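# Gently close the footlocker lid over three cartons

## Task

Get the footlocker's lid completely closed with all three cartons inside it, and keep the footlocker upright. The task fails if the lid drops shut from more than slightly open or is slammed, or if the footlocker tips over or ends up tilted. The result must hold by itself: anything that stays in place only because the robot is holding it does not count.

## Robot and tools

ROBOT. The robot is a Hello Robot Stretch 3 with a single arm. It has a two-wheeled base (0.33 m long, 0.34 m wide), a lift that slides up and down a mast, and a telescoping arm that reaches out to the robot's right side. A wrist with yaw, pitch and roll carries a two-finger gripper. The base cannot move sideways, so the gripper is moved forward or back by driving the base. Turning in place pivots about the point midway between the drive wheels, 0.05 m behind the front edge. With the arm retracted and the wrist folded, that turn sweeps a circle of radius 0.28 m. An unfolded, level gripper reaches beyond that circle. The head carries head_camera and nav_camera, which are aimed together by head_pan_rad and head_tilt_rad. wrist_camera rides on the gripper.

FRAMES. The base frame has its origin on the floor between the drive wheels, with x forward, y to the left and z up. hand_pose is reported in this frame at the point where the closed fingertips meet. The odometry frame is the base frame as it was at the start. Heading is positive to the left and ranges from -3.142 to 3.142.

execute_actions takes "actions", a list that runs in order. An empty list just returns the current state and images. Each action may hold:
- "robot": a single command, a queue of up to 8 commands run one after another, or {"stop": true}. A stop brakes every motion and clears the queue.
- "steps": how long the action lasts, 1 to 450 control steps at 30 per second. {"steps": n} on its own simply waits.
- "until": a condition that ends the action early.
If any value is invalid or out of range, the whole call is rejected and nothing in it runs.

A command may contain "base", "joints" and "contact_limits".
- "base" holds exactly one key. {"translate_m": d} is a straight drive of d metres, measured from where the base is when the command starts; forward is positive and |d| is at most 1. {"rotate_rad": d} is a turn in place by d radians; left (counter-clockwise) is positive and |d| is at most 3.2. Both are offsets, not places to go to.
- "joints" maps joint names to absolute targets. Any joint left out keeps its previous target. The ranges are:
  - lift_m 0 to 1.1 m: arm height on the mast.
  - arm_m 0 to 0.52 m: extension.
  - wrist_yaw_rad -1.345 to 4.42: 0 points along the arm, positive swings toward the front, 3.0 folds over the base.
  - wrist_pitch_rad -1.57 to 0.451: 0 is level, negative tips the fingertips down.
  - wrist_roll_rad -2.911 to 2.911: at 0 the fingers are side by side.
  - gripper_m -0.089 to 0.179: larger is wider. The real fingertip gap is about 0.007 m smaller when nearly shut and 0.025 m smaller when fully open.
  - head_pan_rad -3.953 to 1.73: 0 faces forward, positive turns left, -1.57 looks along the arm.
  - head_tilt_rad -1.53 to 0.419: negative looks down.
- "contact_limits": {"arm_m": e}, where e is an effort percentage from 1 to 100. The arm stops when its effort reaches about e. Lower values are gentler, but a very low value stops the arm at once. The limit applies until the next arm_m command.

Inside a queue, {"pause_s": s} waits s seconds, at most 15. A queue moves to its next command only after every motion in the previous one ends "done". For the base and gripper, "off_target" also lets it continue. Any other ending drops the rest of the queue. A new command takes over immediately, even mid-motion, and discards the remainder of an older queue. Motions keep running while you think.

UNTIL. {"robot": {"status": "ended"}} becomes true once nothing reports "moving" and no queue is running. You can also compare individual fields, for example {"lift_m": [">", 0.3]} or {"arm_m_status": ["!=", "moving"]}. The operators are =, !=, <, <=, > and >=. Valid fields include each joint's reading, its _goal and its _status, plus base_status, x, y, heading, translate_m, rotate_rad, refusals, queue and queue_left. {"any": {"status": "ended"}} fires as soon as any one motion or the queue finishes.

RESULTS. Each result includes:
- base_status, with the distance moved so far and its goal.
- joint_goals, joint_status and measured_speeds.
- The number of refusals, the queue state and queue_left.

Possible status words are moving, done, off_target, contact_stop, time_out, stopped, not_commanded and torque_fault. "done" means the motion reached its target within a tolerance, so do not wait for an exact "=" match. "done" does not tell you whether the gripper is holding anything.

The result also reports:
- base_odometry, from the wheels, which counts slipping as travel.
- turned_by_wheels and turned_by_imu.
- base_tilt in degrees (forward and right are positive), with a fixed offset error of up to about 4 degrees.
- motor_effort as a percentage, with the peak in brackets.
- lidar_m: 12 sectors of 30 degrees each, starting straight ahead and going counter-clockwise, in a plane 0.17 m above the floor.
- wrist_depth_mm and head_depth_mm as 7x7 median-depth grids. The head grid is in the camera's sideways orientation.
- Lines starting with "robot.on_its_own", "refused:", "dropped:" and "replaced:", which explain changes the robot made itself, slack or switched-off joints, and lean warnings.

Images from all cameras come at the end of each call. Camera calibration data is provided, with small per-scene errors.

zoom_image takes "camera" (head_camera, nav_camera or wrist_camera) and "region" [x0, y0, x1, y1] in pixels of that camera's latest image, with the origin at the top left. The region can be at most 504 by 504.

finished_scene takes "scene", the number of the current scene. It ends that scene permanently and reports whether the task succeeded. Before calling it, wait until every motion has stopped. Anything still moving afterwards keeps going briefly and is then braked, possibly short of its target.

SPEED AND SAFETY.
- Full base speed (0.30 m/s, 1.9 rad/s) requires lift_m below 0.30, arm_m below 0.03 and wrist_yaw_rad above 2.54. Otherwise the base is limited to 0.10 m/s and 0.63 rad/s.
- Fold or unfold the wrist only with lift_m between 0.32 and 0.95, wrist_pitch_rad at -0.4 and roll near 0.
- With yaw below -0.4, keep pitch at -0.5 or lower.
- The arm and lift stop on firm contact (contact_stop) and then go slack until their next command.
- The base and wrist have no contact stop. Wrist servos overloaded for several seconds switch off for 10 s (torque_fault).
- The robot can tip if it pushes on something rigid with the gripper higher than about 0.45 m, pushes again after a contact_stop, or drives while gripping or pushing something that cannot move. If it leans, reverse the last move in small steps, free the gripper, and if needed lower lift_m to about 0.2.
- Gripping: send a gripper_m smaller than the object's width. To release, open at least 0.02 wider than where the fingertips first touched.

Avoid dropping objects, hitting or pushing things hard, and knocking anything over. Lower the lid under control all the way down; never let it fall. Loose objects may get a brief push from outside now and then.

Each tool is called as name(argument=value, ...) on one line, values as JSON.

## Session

execute_actions(actions=[{"robot":{"joints":{"head_pan_rad":-2.3,"head_tilt_rad":-0.6}},"steps":150,"until":{"robot":{"status":"ended"}}}])

Scene clock: 1.70 s.
robot.base_odometry: x=+0.000 y=+0.000 heading=+0.000 (m, m, rad; robot's odometry frame)
robot.turned_by_wheels: +0.000 (rad since the last result)
robot.turned_by_imu: +0.000 (rad since the last result)
robot.base_tilt: forward=+0.7 right=-0.2 (deg)
robot.lidar_m: 1.73 2.29 2.40 2.64 2.02 2.70 2.05 2.46 1.59 1.21 1.17 1.23
robot.head_depth_mm: 2104 2186 2515 2348 1849 1512 1285 / 2189 2280 2651 2358 1832 1506 1277 / 2275 2311 2708 2359 1845 1500 1275 / 2354 2526 2850 2318 1827 1508 1272 / 2082 2266 2481 2320 1832 1497 1274 / 1784 1903 2058 2169 1807 1501 1270 / 1530 1614 1728 1872 1809 1492 1267
robot.base_status: not_commanded
robot.joint_positions: lift_m=+0.373 arm_m=-0.002 wrist_yaw_rad=+2.890 wrist_pitch_rad=-0.333 wrist_roll_rad=+0.000 gripper_m=+0.037 head_pan_rad=-2.293 head_tilt_rad=-0.592
robot.joint_goals: lift_m=+0.373 arm_m=-0.002 wrist_yaw_rad=+2.890 wrist_pitch_rad=-0.333 wrist_roll_rad=+0.000 gripper_m=+0.037 head_pan_rad=-2.300 head_tilt_rad=-0.600
robot.joint_status: lift_m=not_commanded arm_m=not_commanded wrist_yaw_rad=not_commanded wrist_pitch_rad=not_commanded wrist_roll_rad=not_commanded gripper_m=not_commanded head_pan_rad=done head_tilt_rad=done
robot.measured_speeds: translate_m=+0.000 rotate_rad=+0.000 lift_m=+0.000 arm_m=+0.000 wrist_yaw_rad=+0.000 wrist_pitch_rad=+0.000 wrist_roll_rad=+0.000 head_pan_rad=+0.000 head_tilt_rad=+0.000
robot: refusals=0 queue=done queue_left=0
robot.motor_effort: left_wheel=-1(1) right_wheel=+0(0) lift_m=+19(19) arm_m=-1(1) wrist_yaw_rad=+0(0) wrist_pitch_rad=+6(6) wrist_roll_rad=+0(1) gripper_m=+1(0) head_pan_rad=-2(31) head_tilt_rad=-2(29) (%)
robot.hand_pose: x=+0.0370 y=+0.0844 z=+0.4056 quat_wxyz=(+0.204, +0.706, +0.029, +0.677) (m; robot's base frame)
robot.wrist_depth_mm: - - - - - - - / - - - - - - - / - - - - - - - / - - - - - - - / 820 - 868 831 855 811 819 / 678 - - 675 682 666 663 / 562 567 567 557 557 556 559
pictures: head_camera (sideways: a quarter turn clockwise sets it upright), nav_camera (sideways: a quarter turn counterclockwise sets it upright), wrist_camera
camera_calibration (this result's frames):
head_camera: T_world_to_cam=[[0.337117, 0.453138, -0.825238, 1.08575], [0.779316, -0.626114, -0.025442, 0.0346683], [-0.528222, -0.634544, -0.564212, 0.697961], [0, 0, 0, 1]] pos_world=[-0.0243654, -0.0274033, 1.29069]
nav_camera: T_world_to_cam=[[-0.377308, -0.448216, 0.810396, -1.01527], [-0.756635, 0.653772, 0.0093122, 0.0474253], [-0.533988, -0.60966, -0.585809, 0.720544], [0, 0, 0, 1]] pos_world=[0.037576, -0.0467783, 1.24443]
wrist_camera: T_world_to_cam=[[0.969858, -0.242971, -0.0184258, -0.011045], [-0.132675, -0.463138, -0.876299, 0.436281], [0.204382, 0.852331, -0.481415, 0.283343], [0, 0, 0, 1]] pos_world=[0.0106856, -0.0421268, 0.518514]
Images, in order (width x height): head_camera 896x504, nav_camera 672x504, wrist_camera 644x364.

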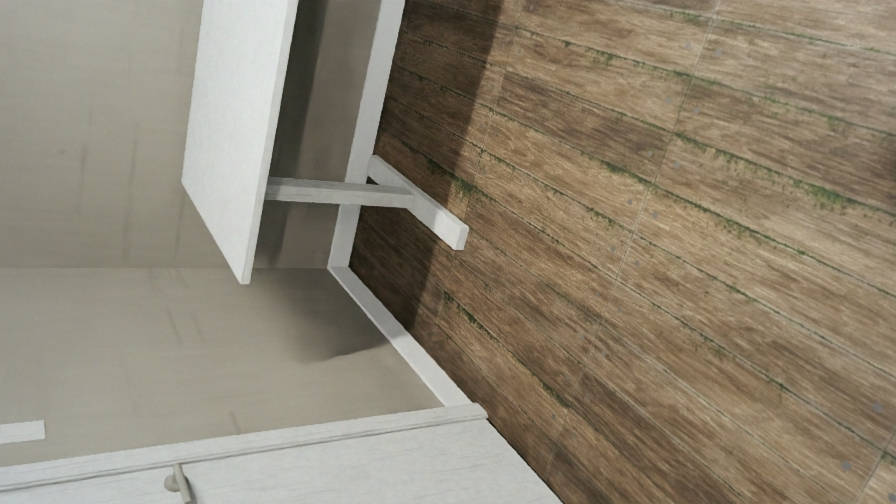

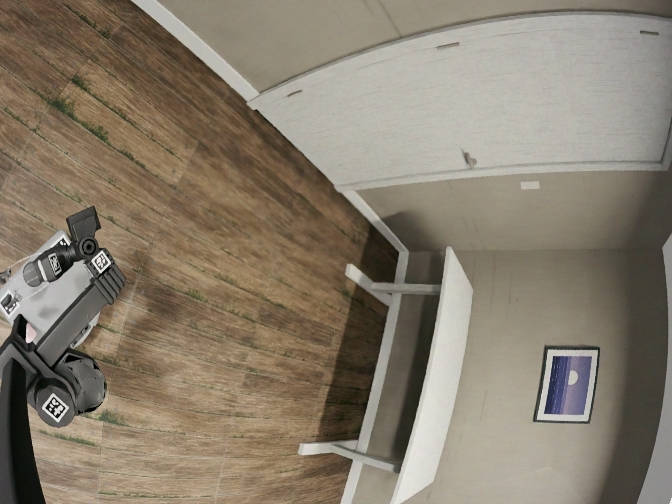

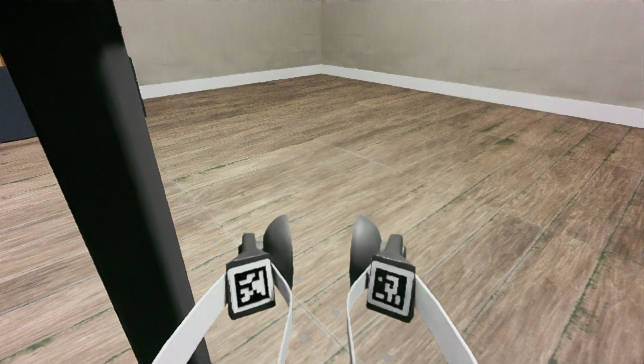

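execute_actions(actions=[{"robot":{"joints":{"head_pan_rad":1.72,"head_tilt_rad":-0.5,"lift_m":0.27,"wrist_pitch_rad":-0.4},"base":{"rotate_rad":0.4}},"steps":250,"until":{"robot":{"status":"ended"}}}])

Scene clock: 6.00 s.
robot.base_odometry: x=+0.000 y=+0.000 heading=+0.400 (m, m, rad; robot's odometry frame)
robot.turned_by_wheels: +0.400 (rad since the last result)
robot.turned_by_imu: +0.404 (rad since the last result)
robot.base_tilt: forward=+0.6 right=-0.2 (deg)
robot.lidar_m: 2.29 2.33 2.75 2.01 2.04 2.62 2.05 1.79 1.25 1.17 1.20 1.54
robot.head_depth_mm: 2176 2390 2572 2617 2041 1630 1348 / 2218 2418 2612 2323 2028 1624 1343 / 2238 2442 2613 2310 2017 1609 1342 / 2289 2455 2648 2323 2026 1616 1336 / 2276 2513 2719 2577 2010 1605 1345 / 2312 2534 2753 2691 2013 1615 - / 2316 - - - - - -
robot.base_status: done (rotate_rad +0.3999 of +0.4000)
robot.joint_positions: lift_m=+0.270 arm_m=-0.002 wrist_yaw_rad=+2.890 wrist_pitch_rad=-0.416 wrist_roll_rad=+0.000 gripper_m=+0.037 head_pan_rad=+1.703 head_tilt_rad=-0.507
robot.joint_goals: lift_m=+0.270 arm_m=-0.002 wrist_yaw_rad=+2.890 wrist_pitch_rad=-0.400 wrist_roll_rad=+0.000 gripper_m=+0.037 head_pan_rad=+1.720 head_tilt_rad=-0.500
robot.joint_status: lift_m=done arm_m=not_commanded wrist_yaw_rad=not_commanded wrist_pitch_rad=done wrist_roll_rad=not_commanded gripper_m=not_commanded head_pan_rad=done head_tilt_rad=done
robot.measured_speeds: translate_m=+0.000 rotate_rad=+0.000 lift_m=+0.000 arm_m=+0.000 wrist_yaw_rad=+0.000 wrist_pitch_rad=+0.000 wrist_roll_rad=+0.000 head_pan_rad=+0.000 head_tilt_rad=+0.000
robot: refusals=0 queue=done queue_left=0
robot.motor_effort: left_wheel=-3(10) right_wheel=+1(8) lift_m=+14(17) arm_m=-1(1) wrist_yaw_rad=+1(0) wrist_pitch_rad=+6(6) wrist_roll_rad=+0(0) gripper_m=+1(0) head_pan_rad=+3(28) head_tilt_rad=+3(11) (%)
robot.hand_pose: x=+0.0346 y=+0.0751 z=+0.2834 quat_wxyz=(+0.232, +0.704, +0.058, +0.668) (m; robot's base frame)
robot.wrist_depth_mm: - - - - - - - / - - - - - - - / - - - - - - - / 737 - 739 750 741 727 742 / 593 - 616 589 601 584 585 / 495 485 - 509 496 488 487 / 436 - - 416 418 419 415
pictures: head_camera (sideways: a quarter turn clockwise sets it upright), nav_camera (sideways: a quarter turn counterclockwise sets it upright), wrist_camera
camera_calibration (this result's frames):
head_camera: T_world_to_cam=[[0.110789, -0.480001, -0.870244, 1.14582], [-0.984269, -0.174244, -0.0291976, 0.0503187], [-0.13762, 0.85979, -0.491754, 0.601305], [0, 0, 0, 1]] pos_world=[0.00533418, 0.0417669, 1.29431]
nav_camera: T_world_to_cam=[[-0.0808399, 0.50825, 0.857407, -1.07837], [0.990034, 0.14047, 0.0100774, 0.0357733], [-0.115318, 0.849677, -0.51454, 0.625267], [0, 0, 0, 1]] pos_world=[-0.0504878, 0.0117835, 1.24597]
wrist_camera: T_world_to_cam=[[0.969457, -0.244534, -0.018849, -0.0130036], [-0.150355, -0.531846, -0.833386, 0.318196], [0.193767, 0.810767, -0.552369, 0.256575], [0, 0, 0, 1]] pos_world=[0.0107334, -0.0419704, 0.40666]
Images, in order (width x height): head_camera 896x504, nav_camera 672x504, wrist_camera 644x364.

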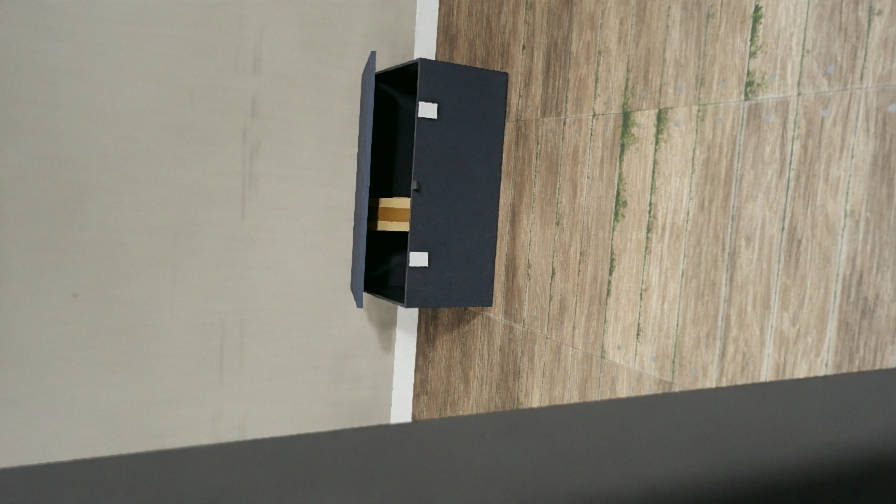

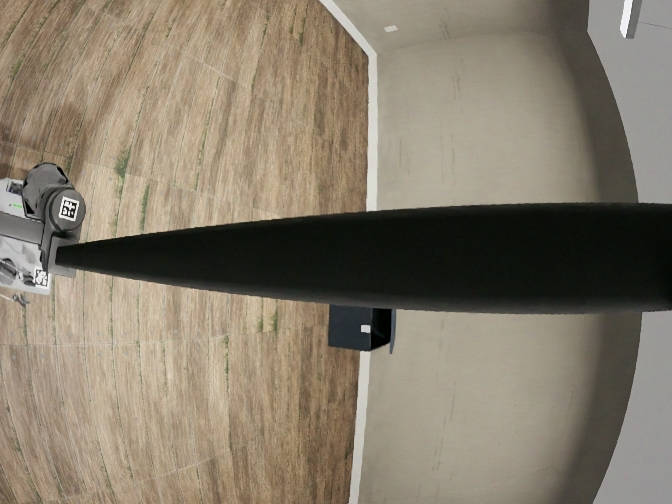

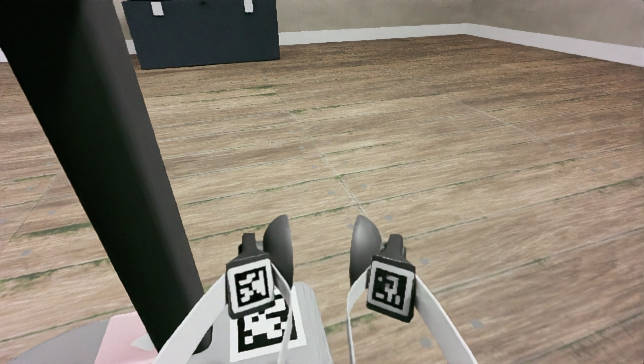

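execute_actions(actions=[{"robot":[{"base":{"rotate_rad":1.778}},{"base":{"translate_m":0.72}},{"base":{"translate_m":0.716}},{"base":{"rotate_rad":1.479},"joints":{"head_pan_rad":-1.6,"head_tilt_rad":-0.9}},{"joints":{"lift_m":0.34}},{"joints":{"wrist_yaw_rad":0,"gripper_m":0}},{"joints":{"wrist_pitch_rad":0.3,"lift_m":0.24}}],"steps":450,"until":{"robot":{"status":"ended"}}},{"steps":300,"until":{"robot":{"status":"ended"}}}])

Scene clock: 28.37 s.
robot.base_odometry: x=-0.819 y=+1.179 heading=-2.626 (m, m, rad; robot's odometry frame)
robot.turned_by_wheels: +3.257 (rad since the last result)
robot.turned_by_imu: +3.281 (rad since the last result)
robot.base_tilt: forward=+0.7 right=-0.2 (deg)
robot.lidar_m: 2.29 2.01 2.66 2.59 2.71 2.53 2.45 0.82 0.60 0.58 0.60 1.66
robot.head_depth_mm: 1044 1208 1385 1110 1250 1275 1141 / 1047 1214 1364 1108 1216 1271 1143 / 1056 1221 1378 1109 1231 1275 1157 / 1060 1229 1382 1104 1242 1271 1137 / 1069 1242 1432 1097 1248 1276 1144 / 1075 1248 1484 1658 1445 1273 1138 / 1083 1253 1505 1659 1438 1273 1140
robot.base_status: done (rotate_rad +1.4789 of +1.4790)
robot.joint_positions: lift_m=+0.240 arm_m=-0.002 wrist_yaw_rad=+0.002 wrist_pitch_rad=+0.275 wrist_roll_rad=+0.000 gripper_m=+0.000 head_pan_rad=-1.593 head_tilt_rad=-0.889
robot.joint_goals: lift_m=+0.240 arm_m=-0.002 wrist_yaw_rad=+0.000 wrist_pitch_rad=+0.300 wrist_roll_rad=+0.000 gripper_m=+0.000 head_pan_rad=-1.600 head_tilt_rad=-0.900
robot.joint_status: lift_m=done arm_m=not_commanded wrist_yaw_rad=done wrist_pitch_rad=done wrist_roll_rad=not_commanded gripper_m=done head_pan_rad=done head_tilt_rad=done
robot.measured_speeds: translate_m=+0.000 rotate_rad=+0.000 lift_m=+0.000 arm_m=+0.000 wrist_yaw_rad=+0.000 wrist_pitch_rad=+0.000 wrist_roll_rad=+0.000 head_pan_rad=+0.000 head_tilt_rad=+0.000
robot: refusals=0 queue=done queue_left=0
robot.motor_effort: left_wheel=-3(13) right_wheel=+2(12) lift_m=+14(25) arm_m=-1(1) wrist_yaw_rad=-2(4) wrist_pitch_rad=+10(12) wrist_roll_rad=+0(0) gripper_m=-3(78) head_pan_rad=-2(28) head_tilt_rad=-5(26) (%)
robot.hand_pose: x=-0.0208 y=-0.3957 z=+0.4253 quat_wxyz=(+0.701, -0.096, -0.700, +0.097) (m; robot's base frame)
robot.wrist_depth_mm: - - - - 962 967 945 / - - 956 937 957 941 931 / 948 949 941 923 911 904 909 / 929 921 915 912 909 873 889 / 898 909 522 442 518 514 498 / 897 897 676 - 739 732 707 / 873 338 335 334 334 330 332
pictures: head_camera (sideways: a quarter turn clockwise sets it upright), nav_camera (sideways: a quarter turn counterclockwise sets it upright), wrist_camera
camera_calibration (this result's frames):
head_camera: T_world_to_cam=[[-0.0292394, 0.780364, -0.624641, 0.826553], [0.999531, 0.0285327, -0.011142, 0.0147008], [0.00912794, -0.624674, -0.780832, 0.976438], [0, 0, 0, 1]] pos_world=[0.000561094, -0.0354763, 1.2789]
nav_camera: T_world_to_cam=[[-0.00455581, -0.797151, 0.603763, -0.748256], [-0.999927, 0.0103853, 0.00616662, 0.0530076], [-0.011186, -0.603691, -0.79714, 0.992216], [0, 0, 0, 1]] pos_world=[0.0606937, 0.0019687, 1.24238]
wrist_camera: T_world_to_cam=[[-0.999767, -0.0182018, -0.0116148, -0.0261725], [0.0134632, -0.104962, -0.994385, 0.418546], [0.0168804, -0.99431, 0.105182, -0.270263], [0, 0, 0, 1]] pos_world=[-0.0272393, -0.22527, 0.444319]
Images, in order (width x height): head_camera 896x504, nav_camera 672x504, wrist_camera 644x364.

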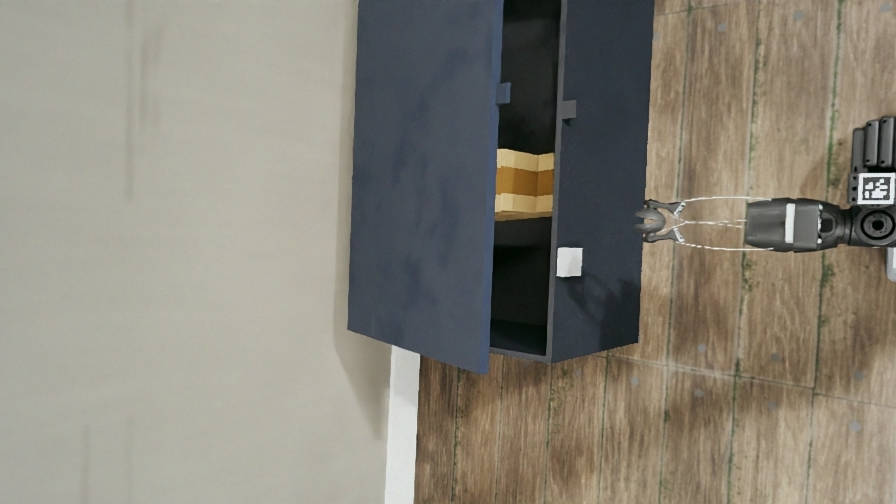

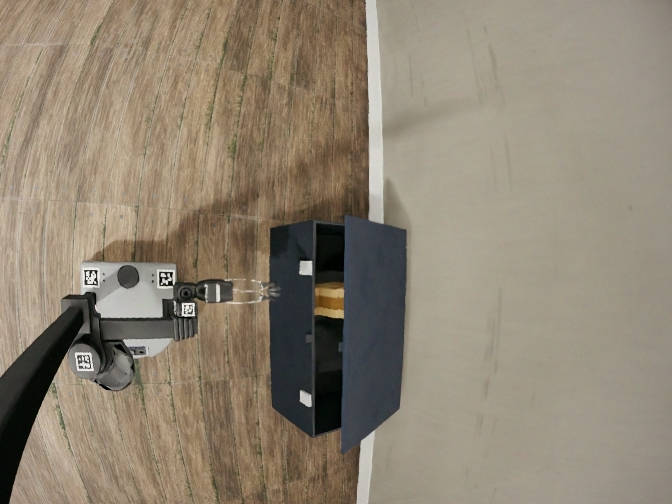

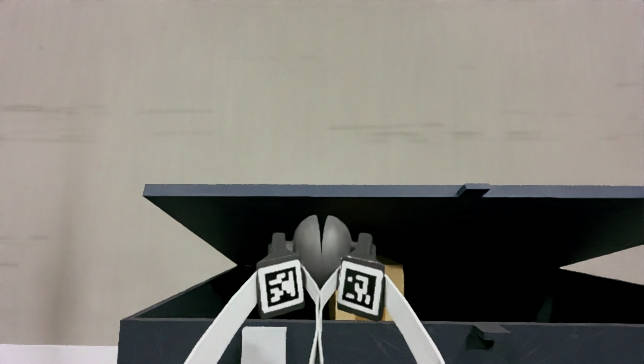

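execute_actions(actions=[{"robot":{"base":{"translate_m":0.07},"joints":{"lift_m":0.26,"wrist_pitch_rad":0.2}},"steps":200,"until":{"robot":{"status":"ended"}}},{"robot":{"joints":{"arm_m":0.45}},"steps":300,"until":{"robot":{"status":"ended"}}},{"robot":{"base":{"translate_m":-0.24}},"steps":200,"until":{"robot":{"status":"ended"}}}])

Scene clock: 41.17 s.
robot.base_odometry: x=-0.671 y=+1.263 heading=-2.626 (m, m, rad; robot's odometry frame)
robot.turned_by_wheels: +0.001 (rad since the last result)
robot.turned_by_imu: +0.219 (rad since the last result)
robot.base_tilt: forward=+0.6 right=-0.2 (deg)
robot.lidar_m: 2.14 2.77 2.62 2.62 2.72 2.32 2.32 0.71 0.62 0.62 0.73 2.16
robot.head_depth_mm: 994 1142 1306 1090 1202 1260 1142 / 1024 1177 1327 1112 1220 1279 1143 / 1052 1215 1348 1096 1287 1266 1138 / 1083 1247 1381 1145 1300 1275 1140 / 1111 1299 1518 1286 1372 1272 1144 / 1144 1340 1620 1657 1446 1275 1144 / 1177 1392 1683 1664 1442 1269 1141
robot.base_status: done (translate_m -0.2400 of -0.2400)
robot.joint_positions: lift_m=+0.260 arm_m=+0.449 wrist_yaw_rad=+0.048 wrist_pitch_rad=+0.150 wrist_roll_rad=+0.007 gripper_m=+0.000 head_pan_rad=-1.593 head_tilt_rad=-0.889
robot.joint_goals: lift_m=+0.260 arm_m=+0.450 wrist_yaw_rad=+0.046 wrist_pitch_rad=+0.200 wrist_roll_rad=+0.007 gripper_m=+0.000 head_pan_rad=-1.600 head_tilt_rad=-0.900
robot.joint_status: lift_m=done arm_m=done wrist_yaw_rad=done wrist_pitch_rad=done wrist_roll_rad=not_commanded gripper_m=done head_pan_rad=done head_tilt_rad=done
robot.measured_speeds: translate_m=+0.000 rotate_rad=+0.000 lift_m=+0.000 arm_m=+0.000 wrist_yaw_rad=+0.000 wrist_pitch_rad=+0.000 wrist_roll_rad=+0.000 head_pan_rad=+0.000 head_tilt_rad=+0.000
robot: refusals=0 queue=done queue_left=0
robot.on_its_own: wrist_yaw_rad is held at +0.046, not at your +0.000, by its stall guard, which is not easing now
robot.motor_effort: left_wheel=+9(26) right_wheel=-16(35) lift_m=+18(22) arm_m=+7(14) wrist_yaw_rad=-1(27) wrist_pitch_rad=+19(32) wrist_roll_rad=-3(3) gripper_m=-1(3) head_pan_rad=-2(2) head_tilt_rad=-4(5) (%)
robot.hand_pose: x=-0.0091 y=-0.8510 z=+0.4133 quat_wxyz=(+0.701, -0.036, -0.709, +0.070) (m; robot's base frame)
robot.wrist_depth_mm: - 56 53 51 49 48 47 / - 70 66 63 59 56 54 / 103 96 88 82 77 72 67 / 187 149 132 118 108 98 90 / 648 576 258 172 179 156 137 / 649 585 534 - 364 228 206 / 652 574 338 416 376 163 151
pictures: head_camera (sideways: a quarter turn clockwise sets it upright), nav_camera (sideways: a quarter turn counterclockwise sets it upright), wrist_camera
camera_calibration (this result's frames):
head_camera: T_world_to_cam=[[-0.0290321, 0.780603, -0.624353, 0.826175], [0.999538, 0.0282779, -0.0111232, 0.0146764], [0.00897258, -0.624387, -0.781063, 0.976739], [0, 0, 0, 1]] pos_world=[0.000552094, -0.0354664, 1.27888]
nav_camera: T_world_to_cam=[[-0.00476729, -0.797373, 0.603468, -0.74787], [-0.999924, 0.010642, 0.00616229, 0.0530132], [-0.0113358, -0.603393, -0.797363, 0.992507], [0, 0, 0, 1]] pos_world=[0.0606947, 0.0019766, 1.24238]
wrist_camera: T_world_to_cam=[[-0.997781, -0.0630843, -0.021284, -0.0571291], [0.0200553, 0.0200462, -0.999598, 0.467277], [0.0634856, -0.997807, -0.0187365, -0.673174], [0, 0, 0, 1]] pos_world=[-0.023637, -0.684668, 0.45326]
Images, in order (width x height): head_camera 896x504, nav_camera 672x504, wrist_camera 644x364.

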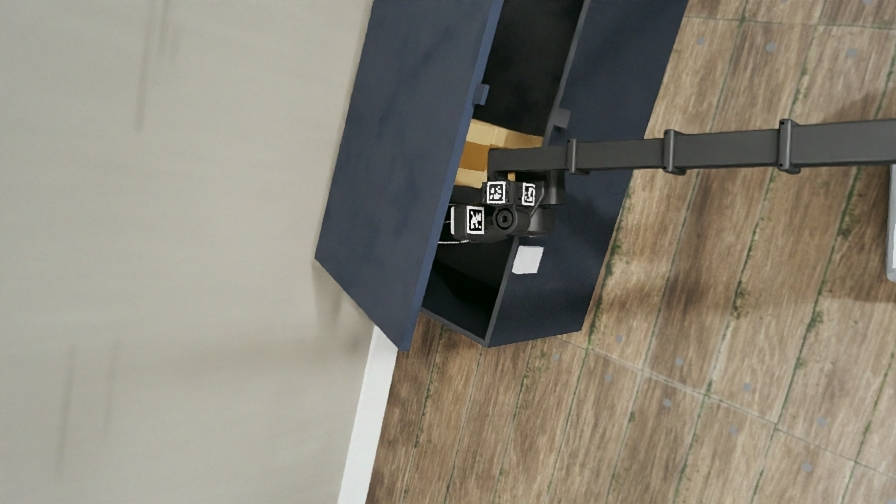

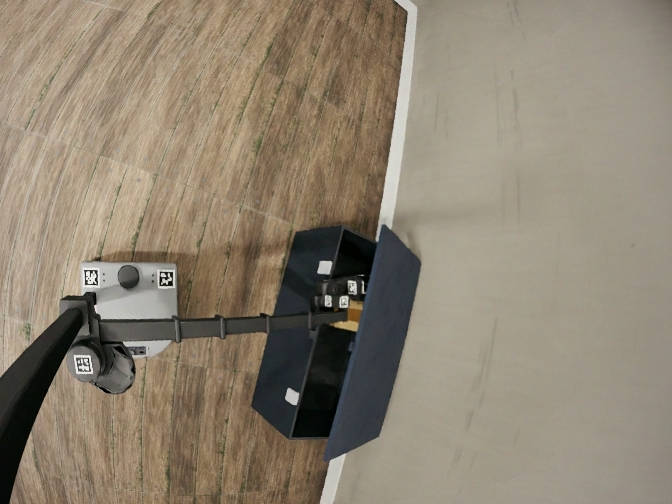

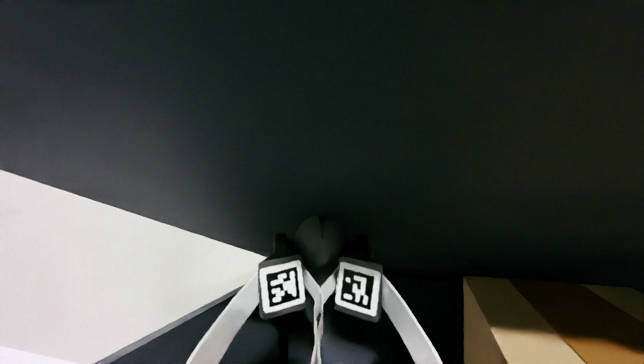

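Lid still pins the carton; raise it further.

execute_actions(actions=[{"robot":{"joints":{"arm_m":0.52,"wrist_pitch_rad":0.35,"wrist_yaw_rad":0}},"steps":200,"until":{"robot":{"status":"ended"}}},{"robot":{"base":{"rotate_rad":-0.24}},"steps":200,"until":{"robot":{"status":"ended"}}}])

Scene clock: 46.10 s.
robot.base_odometry: x=-0.671 y=+1.263 heading=-2.866 (m, m, rad; robot's odometry frame)
robot.turned_by_wheels: -0.240 (rad since the last result)
robot.turned_by_imu: -0.217 (rad since the last result)
robot.base_tilt: forward=+0.7 right=-0.1 (deg)
robot.lidar_m: 2.43 2.15 2.68 2.62 2.73 2.39 2.32 1.58 0.63 0.62 0.66 1.63
robot.head_depth_mm: 1022 1179 1322 1514 1220 1270 1138 / 1028 1190 1365 1538 1260 1272 1142 / 1033 1199 1376 1522 1240 1275 1139 / 1040 1199 1328 1249 1272 1271 1141 / 1049 1217 1407 1580 1268 1276 1142 / 1054 1219 1417 1424 1294 1274 1137 / 1062 1226 1460 1646 1436 1273 1145
robot.base_status: done (rotate_rad -0.2397 of -0.2400)
robot.joint_positions: lift_m=+0.260 arm_m=+0.517 wrist_yaw_rad=+0.076 wrist_pitch_rad=+0.257 wrist_roll_rad=-0.003 gripper_m=+0.000 head_pan_rad=-1.593 head_tilt_rad=-0.889
robot.joint_goals: lift_m=+0.260 arm_m=+0.520 wrist_yaw_rad=+0.069 wrist_pitch_rad=+0.350 wrist_roll_rad=-0.003 gripper_m=+0.000 head_pan_rad=-1.600 head_tilt_rad=-0.900
robot.joint_status: lift_m=done arm_m=done wrist_yaw_rad=done wrist_pitch_rad=done wrist_roll_rad=not_commanded gripper_m=done head_pan_rad=done head_tilt_rad=done
robot.measured_speeds: translate_m=+0.000 rotate_rad=+0.000 lift_m=+0.000 arm_m=+0.000 wrist_yaw_rad=+0.000 wrist_pitch_rad=+0.000 wrist_roll_rad=+0.000 head_pan_rad=+0.000 head_tilt_rad=+0.000
robot: refusals=0 queue=done queue_left=0
robot.on_its_own: wrist_yaw_rad is held at +0.069, not at your +0.000, by its stall guard, which is not easing now; wrist_pitch_rad is at rest, and its effort (+37) is outside its rest range (-20 to +32)
robot.motor_effort: left_wheel=+6(34) right_wheel=-7(43) lift_m=+18(18) arm_m=+6(11) wrist_yaw_rad=-7(50) wrist_pitch_rad=+37(45) wrist_roll_rad=+2(3) gripper_m=-4(7) head_pan_rad=-2(2) head_tilt_rad=-5(4) (%)
robot.hand_pose: x=-0.0020 y=-0.9151 z=+0.4405 quat_wxyz=(+0.699, -0.064, -0.703, +0.117) (m; robot's base frame)
robot.wrist_depth_mm: 112 109 106 103 100 96 94 / 129 125 120 115 112 108 104 / 149 143 138 132 127 123 118 / 179 171 161 154 147 141 135 / 221 208 195 174 174 166 158 / 295 270 248 - 211 202 191 / 344 329 305 289 278 259 241
pictures: head_camera (sideways: a quarter turn clockwise sets it upright), nav_camera (sideways: a quarter turn counterclockwise sets it upright), wrist_camera
camera_calibration (this result's frames):
head_camera: T_world_to_cam=[[-0.0290319, 0.780608, -0.624347, 0.826168], [0.999538, 0.028278, -0.0111228, 0.0146759], [0.00897272, -0.624381, -0.781068, 0.976746], [0, 0, 0, 1]] pos_world=[0.000552098, -0.0354662, 1.27888]
nav_camera: T_world_to_cam=[[-0.0047674, -0.797378, 0.603462, -0.747862], [-0.999924, 0.010642, 0.0061622, 0.0530133], [-0.0113356, -0.603387, -0.797368, 0.992513], [0, 0, 0, 1]] pos_world=[0.0606947, 0.00197705, 1.24238]
wrist_camera: T_world_to_cam=[[-0.995798, -0.0910951, -0.00940559, -0.0843716], [0.0172999, -0.0862628, -0.996122, 0.396826], [0.0899305, -0.992099, 0.0874762, -0.778588], [0, 0, 0, 1]] pos_world=[-0.0208633, -0.745891, 0.462602]
Images, in order (width x height): head_camera 896x504, nav_camera 672x504, wrist_camera 644x364.

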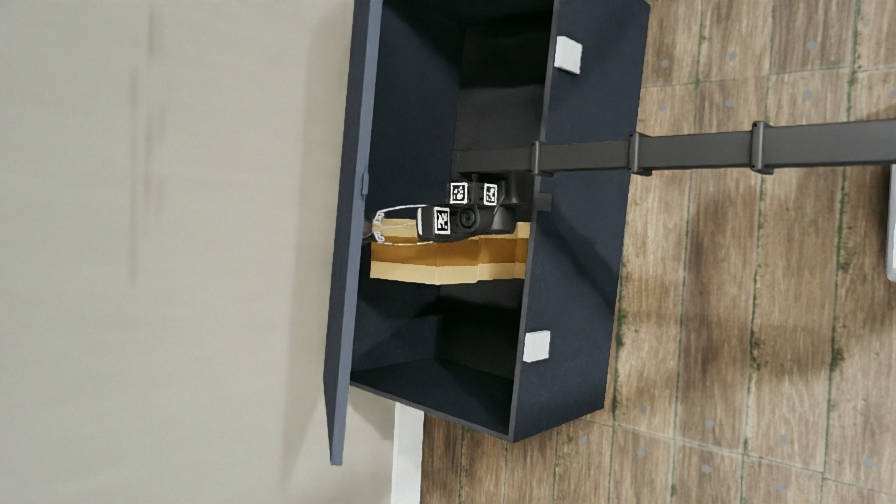

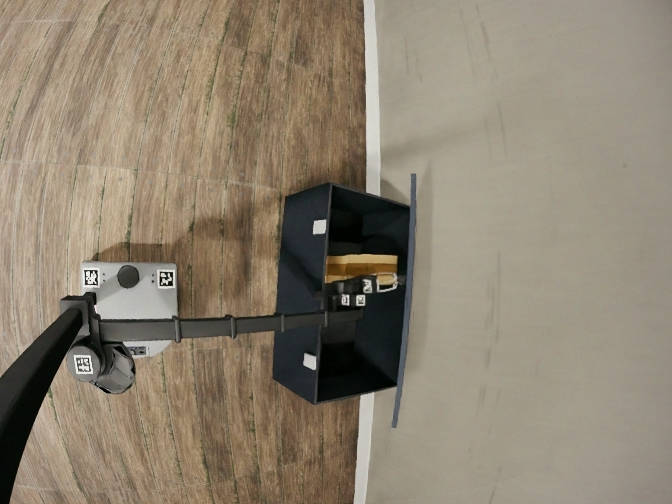

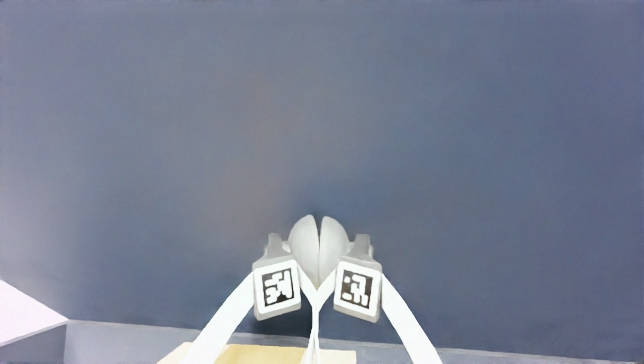

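Rode over. Push the other way, lower.

execute_actions(actions=[{"robot":{"base":{"translate_m":-0.06}},"steps":200,"until":{"robot":{"status":"ended"}}},{"robot":{"joints":{"lift_m":0.25,"wrist_pitch_rad":0.15,"wrist_yaw_rad":0}},"steps":200,"until":{"robot":{"status":"ended"}}},{"robot":{"base":{"translate_m":0.22}},"steps":200,"until":{"robot":{"status":"ended"}}},{"robot":{"joints":{"lift_m":0.29,"wrist_pitch_rad":0.3}},"steps":200,"until":{"robot":{"status":"ended"}}}])

Scene clock: 55.73 s.
robot.base_odometry: x=-0.825 y=+1.220 heading=-2.866 (m, m, rad; robot's odometry frame)
robot.turned_by_wheels: +0.000 (rad since the last result)
robot.turned_by_imu: -0.157 (rad since the last result)
robot.base_tilt: forward=+0.7 right=-0.1 (deg)
robot.lidar_m: 2.24 1.98 2.79 2.63 2.66 2.72 2.50 1.86 0.66 0.62 0.63 1.41
robot.head_depth_mm: 1062 1230 1397 1570 1295 1275 1139 / 1048 1224 1386 1563 1281 1272 1138 / 1038 1206 1363 1545 1275 1268 1141 / 1029 1194 1345 1489 1265 1273 1139 / 1024 1182 1355 1486 1259 1267 1143 / 1010 1166 1359 1550 1375 1269 1143 / 1001 1156 1357 1586 1441 1272 1145
robot.base_status: done (translate_m +0.2200 of +0.2200)
robot.joint_positions: lift_m=+0.289 arm_m=+0.517 wrist_yaw_rad=-0.103 wrist_pitch_rad=+0.127 wrist_roll_rad=+0.003 gripper_m=+0.000 head_pan_rad=-1.593 head_tilt_rad=-0.890
robot.joint_goals: lift_m=+0.290 arm_m=+0.520 wrist_yaw_rad=-0.100 wrist_pitch_rad=+0.300 wrist_roll_rad=+0.003 gripper_m=+0.000 head_pan_rad=-1.600 head_tilt_rad=-0.900
robot.joint_status: lift_m=done arm_m=done wrist_yaw_rad=off_target wrist_pitch_rad=off_target wrist_roll_rad=not_commanded gripper_m=done head_pan_rad=done head_tilt_rad=done
robot.measured_speeds: translate_m=+0.000 rotate_rad=+0.000 lift_m=+0.000 arm_m=+0.000 wrist_yaw_rad=+0.000 wrist_pitch_rad=+0.000 wrist_roll_rad=+0.000 head_pan_rad=+0.000 head_tilt_rad=+0.000
robot: refusals=0 queue=dropped queue_left=0
robot.on_its_own: wrist_yaw_rad is held at -0.100, not at your +0.000, by its stall guard, which is not easing now; wrist_pitch_rad is at rest, and its effort (+68) is outside its rest range (-20 to +32)
robot.motor_effort: left_wheel=+0(29) right_wheel=+1(44) lift_m=+29(30) arm_m=+2(7) wrist_yaw_rad=+3(51) wrist_pitch_rad=+68(98) wrist_roll_rad=-1(2) gripper_m=-3(7) head_pan_rad=-2(3) head_tilt_rad=-4(5) (%)
robot.hand_pose: x=-0.0479 y=-0.9182 z=+0.4366 quat_wxyz=(+0.706, -0.081, -0.703, +0.008) (m; robot's base frame)
robot.wrist_depth_mm: - 81 83 85 88 91 94 / 91 93 95 99 103 106 110 / 106 108 113 117 123 128 133 / 128 131 137 144 152 160 170 / 158 166 176 173 198 214 232 / 210 224 235 - 290 326 357 / 273 286 300 310 329 344 366
pictures: head_camera (sideways: a quarter turn clockwise sets it upright), nav_camera (sideways: a quarter turn counterclockwise sets it upright), wrist_camera
replaced: robot.wrist_pitch_rad: its motion had ended off_target
camera_calibration (this result's frames):
head_camera: T_world_to_cam=[[-0.0288513, 0.781262, -0.623536, 0.825111], [0.999544, 0.028077, -0.0110703, 0.0146074], [0.00885822, -0.623572, -0.781716, 0.977588], [0, 0, 0, 1]] pos_world=[0.000545095, -0.0354411, 1.27884]
nav_camera: T_world_to_cam=[[-0.00495109, -0.798003, 0.602634, -0.746782], [-0.999922, 0.0108483, 0.00615006, 0.0530291], [-0.0114453, -0.602556, -0.797994, 0.993328], [0, 0, 0, 1]] pos_world=[0.0606966, 0.00202723, 1.24238]
wrist_camera: T_world_to_cam=[[-0.995913, 0.0886043, -0.0175373, 0.0382005], [0.021186, 0.0404081, -0.998959, 0.511123], [-0.0878034, -0.995247, -0.0421201, -0.732034], [0, 0, 0, 1]] pos_world=[-0.0370593, -0.752593, 0.480427]
Images, in order (width x height): head_camera 896x504, nav_camera 672x504, wrist_camera 644x364.

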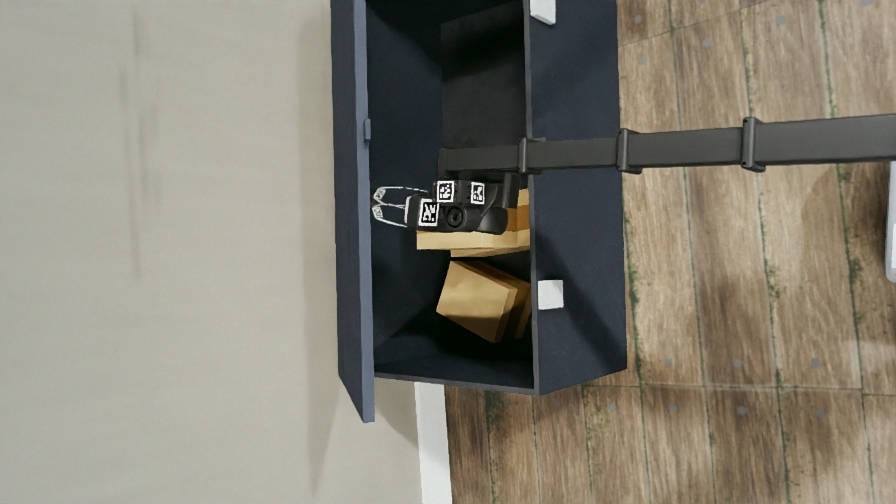

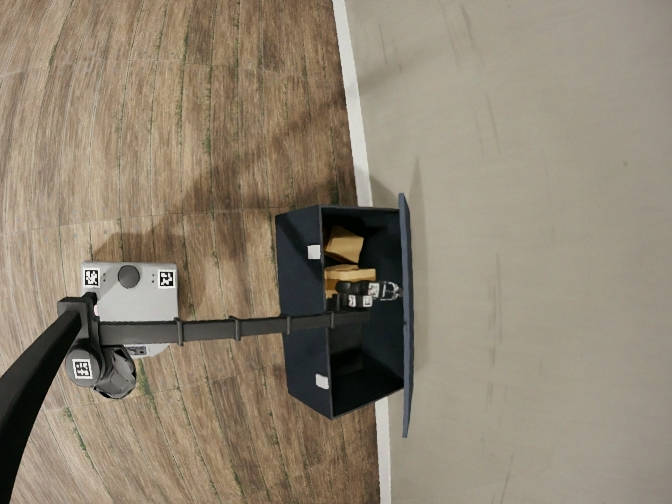

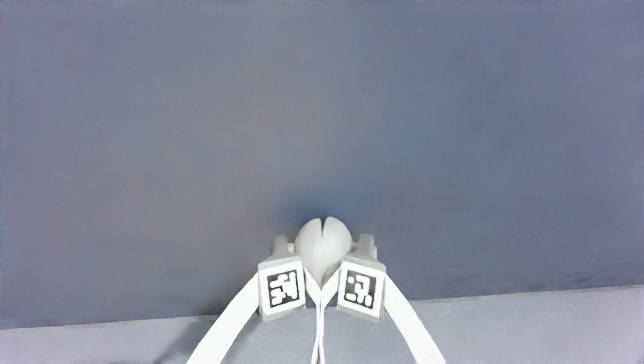

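execute_actions(actions=[{"robot":{"joints":{"arm_m":0.3,"wrist_yaw_rad":0,"lift_m":0.26}},"steps":300,"until":{"robot":{"status":"ended"}}},{"robot":{"joints":{"lift_m":0.2}},"steps":200,"until":{"robot":{"status":"ended"}}},{"robot":{"joints":{"arm_m":0.235}},"steps":100,"until":{"robot":{"status":"ended"}}},{"robot":{"joints":{"lift_m":0.17}},"steps":100,"until":{"robot":{"status":"ended"}}}])

Scene clock: 65.77 s.
robot.base_odometry: x=-0.825 y=+1.220 heading=-2.866 (m, m, rad; robot's odometry frame)
robot.turned_by_wheels: +0.000 (rad since the last result)
robot.turned_by_imu: +0.000 (rad since the last result)
robot.base_tilt: forward=+0.6 right=-0.1 (deg)
robot.lidar_m: 2.25 1.99 2.79 2.63 2.67 2.72 2.50 1.85 0.59 0.55 0.56 1.40
robot.head_depth_mm: 1060 1231 1391 1152 1171 1274 1136 / 1053 1221 1375 1154 1109 1271 1142 / 1046 1205 1369 1154 1140 1234 1146 / 1031 1191 1383 1157 1081 1245 1141 / 1022 1179 1363 1154 1102 1271 1142 / 1012 1168 1379 1264 1206 1274 1137 / 1002 1157 1361 1588 1445 1272 1137
robot.base_status: done (translate_m +0.2200 of +0.2200)
robot.joint_positions: lift_m=+0.171 arm_m=+0.235 wrist_yaw_rad=-0.003 wrist_pitch_rad=+0.306 wrist_roll_rad=+0.012 gripper_m=+0.000 head_pan_rad=-1.594 head_tilt_rad=-0.891
robot.joint_goals: lift_m=+0.170 arm_m=+0.235 wrist_yaw_rad=+0.000 wrist_pitch_rad=+0.300 wrist_roll_rad=+0.012 gripper_m=+0.000 head_pan_rad=-1.600 head_tilt_rad=-0.900
robot.joint_status: lift_m=done arm_m=done wrist_yaw_rad=done wrist_pitch_rad=off_target wrist_roll_rad=not_commanded gripper_m=done head_pan_rad=done head_tilt_rad=done
robot.measured_speeds: translate_m=+0.000 rotate_rad=+0.000 lift_m=+0.000 arm_m=+0.000 wrist_yaw_rad=+0.000 wrist_pitch_rad=+0.000 wrist_roll_rad=+0.000 head_pan_rad=+0.000 head_tilt_rad=+0.000
robot: refusals=0 queue=done queue_left=0
robot.motor_effort: left_wheel=-1(22) right_wheel=+0(26) lift_m=+9(33) arm_m=-4(17) wrist_yaw_rad=+3(44) wrist_pitch_rad=-3(72) wrist_roll_rad=-5(5) gripper_m=-3(7) head_pan_rad=-2(2) head_tilt_rad=-2(4) (%)
robot.hand_pose: x=-0.0222 y=-0.6318 z=+0.3636 quat_wxyz=(+0.695, -0.108, -0.703, +0.107) (m; robot's base frame)
robot.wrist_depth_mm: 647 670 696 721 753 778 831 / 637 646 674 695 738 765 783 / 605 101 656 684 705 738 769 / 108 103 105 107 110 112 114 / 213 218 227 176 248 259 274 / 364 484 493 - 523 533 524 / 341 476 480 357 509 520 503
pictures: head_camera (sideways: a quarter turn clockwise sets it upright), nav_camera (sideways: a quarter turn counterclockwise sets it upright), wrist_camera
replaced: robot.lift_m: its motion had ended contact_stop
camera_calibration (this result's frames):
head_camera: T_world_to_cam=[[-0.0286288, 0.781889, -0.62276, 0.824097], [0.999552, 0.0278213, -0.0110199, 0.0145418], [0.0087096, -0.622796, -0.782336, 0.978395], [0, 0, 0, 1]] pos_world=[0.000536163, -0.0354167, 1.27881]
nav_camera: T_world_to_cam=[[-0.00517766, -0.7986, 0.601839, -0.745746], [-0.999919, 0.0111089, 0.00613843, 0.0530443], [-0.0115879, -0.601759, -0.798594, 0.994108], [0, 0, 0, 1]] pos_world=[0.0606984, 0.00207186, 1.24238]
wrist_camera: T_world_to_cam=[[-0.999592, -0.016886, -0.0230327, -0.0275722], [0.0251221, -0.13629, -0.99035, 0.311392], [0.0135839, -0.990525, 0.136659, -0.507623], [0, 0, 0, 1]] pos_world=[-0.0284882, -0.460839, 0.377123]
Images, in order (width x height): head_camera 896x504, nav_camera 672x504, wrist_camera 644x364.

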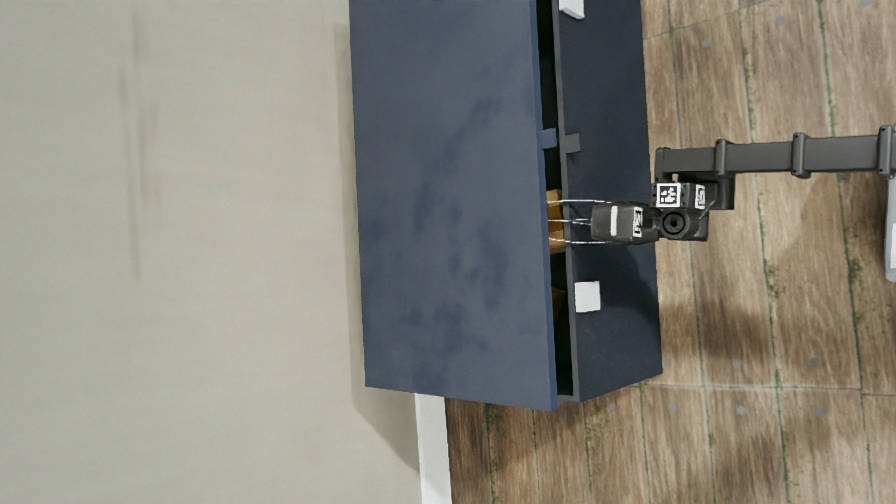

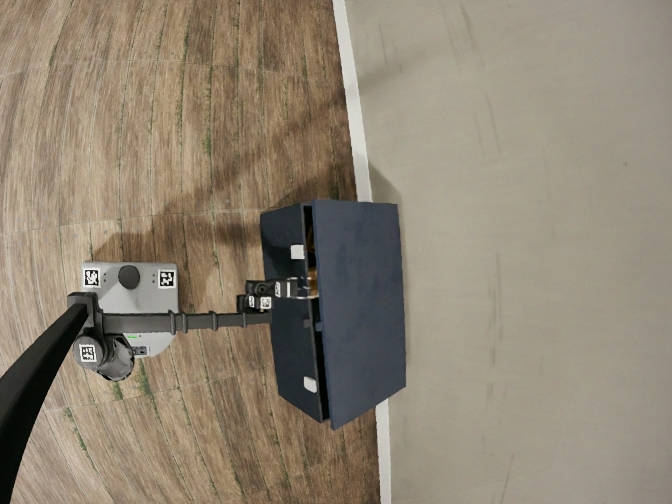

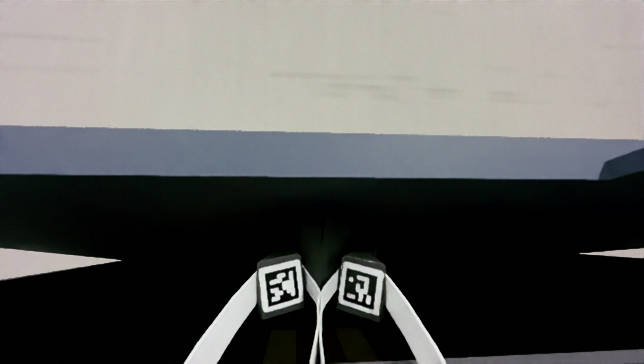

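Box was dragged about 7 cm closer.

execute_actions(actions=[{"robot":{"joints":{"lift_m":0.19}},"steps":40},{"robot":{"joints":{"arm_m":0.18}},"steps":100,"until":{"robot":{"status":"ended"}}},{"robot":{"joints":{"lift_m":0.175}},"steps":40},{"robot":{"joints":{"arm_m":0.168,"lift_m":0.165}},"steps":40}])

Scene clock: 72.60 s.
robot.base_odometry: x=-0.825 y=+1.220 heading=-2.866 (m, m, rad; robot's odometry frame)
robot.turned_by_wheels: +0.000 (rad since the last result)
robot.turned_by_imu: +0.000 (rad since the last result)
robot.base_tilt: forward=+0.6 right=-0.2 (deg)
robot.lidar_m: 2.24 1.98 2.79 2.63 2.66 2.71 2.49 1.86 0.55 0.51 0.52 1.40
robot.head_depth_mm: 1062 1236 1438 1166 1073 1269 1142 / 1050 1220 1414 1166 1062 1258 1143 / 1041 1209 1399 1170 1054 1275 1137 / 1031 1193 1406 1172 1040 1248 1138 / 1021 1183 1402 1176 1042 1233 1144 / 1014 1167 1387 1235 1061 1251 1145 / 1002 1152 1364 1580 1439 1274 1141
robot.base_status: done (translate_m +0.2200 of +0.2200)
robot.joint_positions: lift_m=+0.166 arm_m=+0.169 wrist_yaw_rad=+0.002 wrist_pitch_rad=+0.297 wrist_roll_rad=+0.009 gripper_m=+0.000 head_pan_rad=-1.594 head_tilt_rad=-0.891
robot.joint_goals: lift_m=+0.165 arm_m=+0.168 wrist_yaw_rad=+0.000 wrist_pitch_rad=+0.300 wrist_roll_rad=+0.009 gripper_m=+0.000 head_pan_rad=-1.600 head_tilt_rad=-0.900
robot.joint_status: lift_m=done arm_m=done wrist_yaw_rad=done wrist_pitch_rad=off_target wrist_roll_rad=not_commanded gripper_m=done head_pan_rad=done head_tilt_rad=done
robot.measured_speeds: translate_m=+0.000 rotate_rad=+0.000 lift_m=+0.000 arm_m=+0.000 wrist_yaw_rad=+0.000 wrist_pitch_rad=+0.000 wrist_roll_rad=+0.000 head_pan_rad=+0.000 head_tilt_rad=+0.000
robot: refusals=0 queue=done queue_left=0
robot.motor_effort: left_wheel=+0(4) right_wheel=+0(5) lift_m=+10(25) arm_m=-12(18) wrist_yaw_rad=-1(4) wrist_pitch_rad=+1(43) wrist_roll_rad=-4(5) gripper_m=-3(3) head_pan_rad=-3(2) head_tilt_rad=-3(3) (%)
robot.hand_pose: x=-0.0210 y=-0.5662 z=+0.3562 quat_wxyz=(+0.696, -0.103, -0.702, +0.105) (m; robot's base frame)
robot.wrist_depth_mm: 708 730 748 788 812 862 886 / 690 705 736 763 787 834 863 / 681 698 734 750 775 808 838 / 115 117 120 124 128 133 135 / 236 241 251 177 273 293 307 / 346 496 507 - 543 567 520 / 299 106 110 112 115 118 121
pictures: head_camera (sideways: a quarter turn clockwise sets it upright), nav_camera (sideways: a quarter turn counterclockwise sets it upright), wrist_camera
camera_calibration (this result's frames):
head_camera: T_world_to_cam=[[-0.0286288, 0.781889, -0.62276, 0.824097], [0.999552, 0.0278214, -0.0110199, 0.0145418], [0.00870968, -0.622796, -0.782336, 0.978395], [0, 0, 0, 1]] pos_world=[0.000536167, -0.0354167, 1.27881]
nav_camera: T_world_to_cam=[[-0.00517756, -0.7986, 0.601839, -0.745746], [-0.999919, 0.0111088, 0.00613843, 0.0530443], [-0.0115879, -0.601759, -0.798594, 0.994108], [0, 0, 0, 1]] pos_world=[0.0606984, 0.00207187, 1.24238]
wrist_camera: T_world_to_cam=[[-0.999576, -0.0205386, -0.0206616, -0.0283759], [0.0231079, -0.127058, -0.991626, 0.318647], [0.0177414, -0.991683, 0.127478, -0.438901], [0, 0, 0, 1]] pos_world=[-0.0279404, -0.395346, 0.371343]
Images, in order (width x height): head_camera 896x504, nav_camera 672x504, wrist_camera 644x364.

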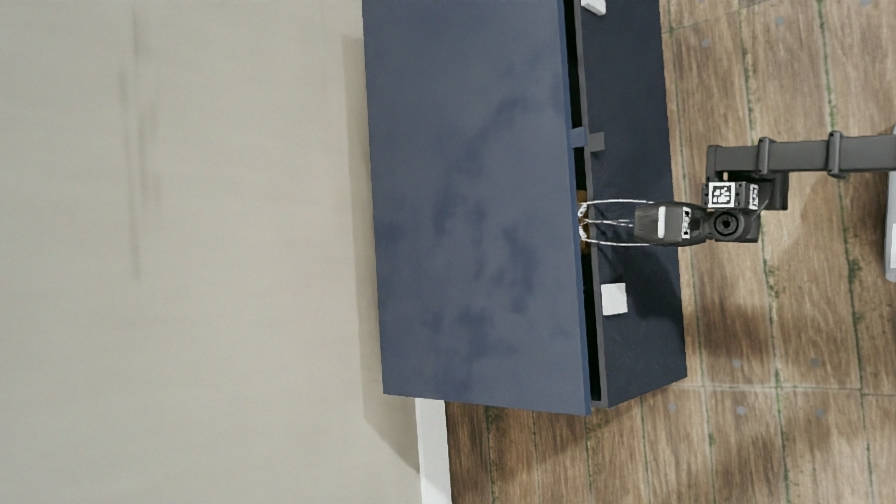

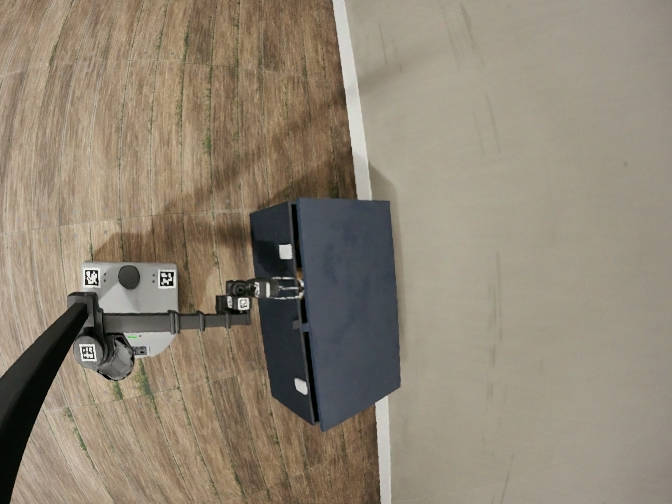

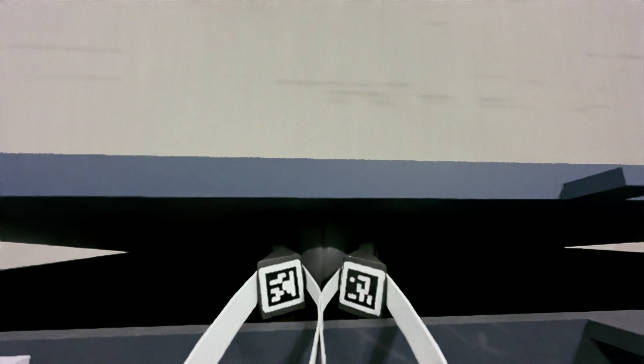

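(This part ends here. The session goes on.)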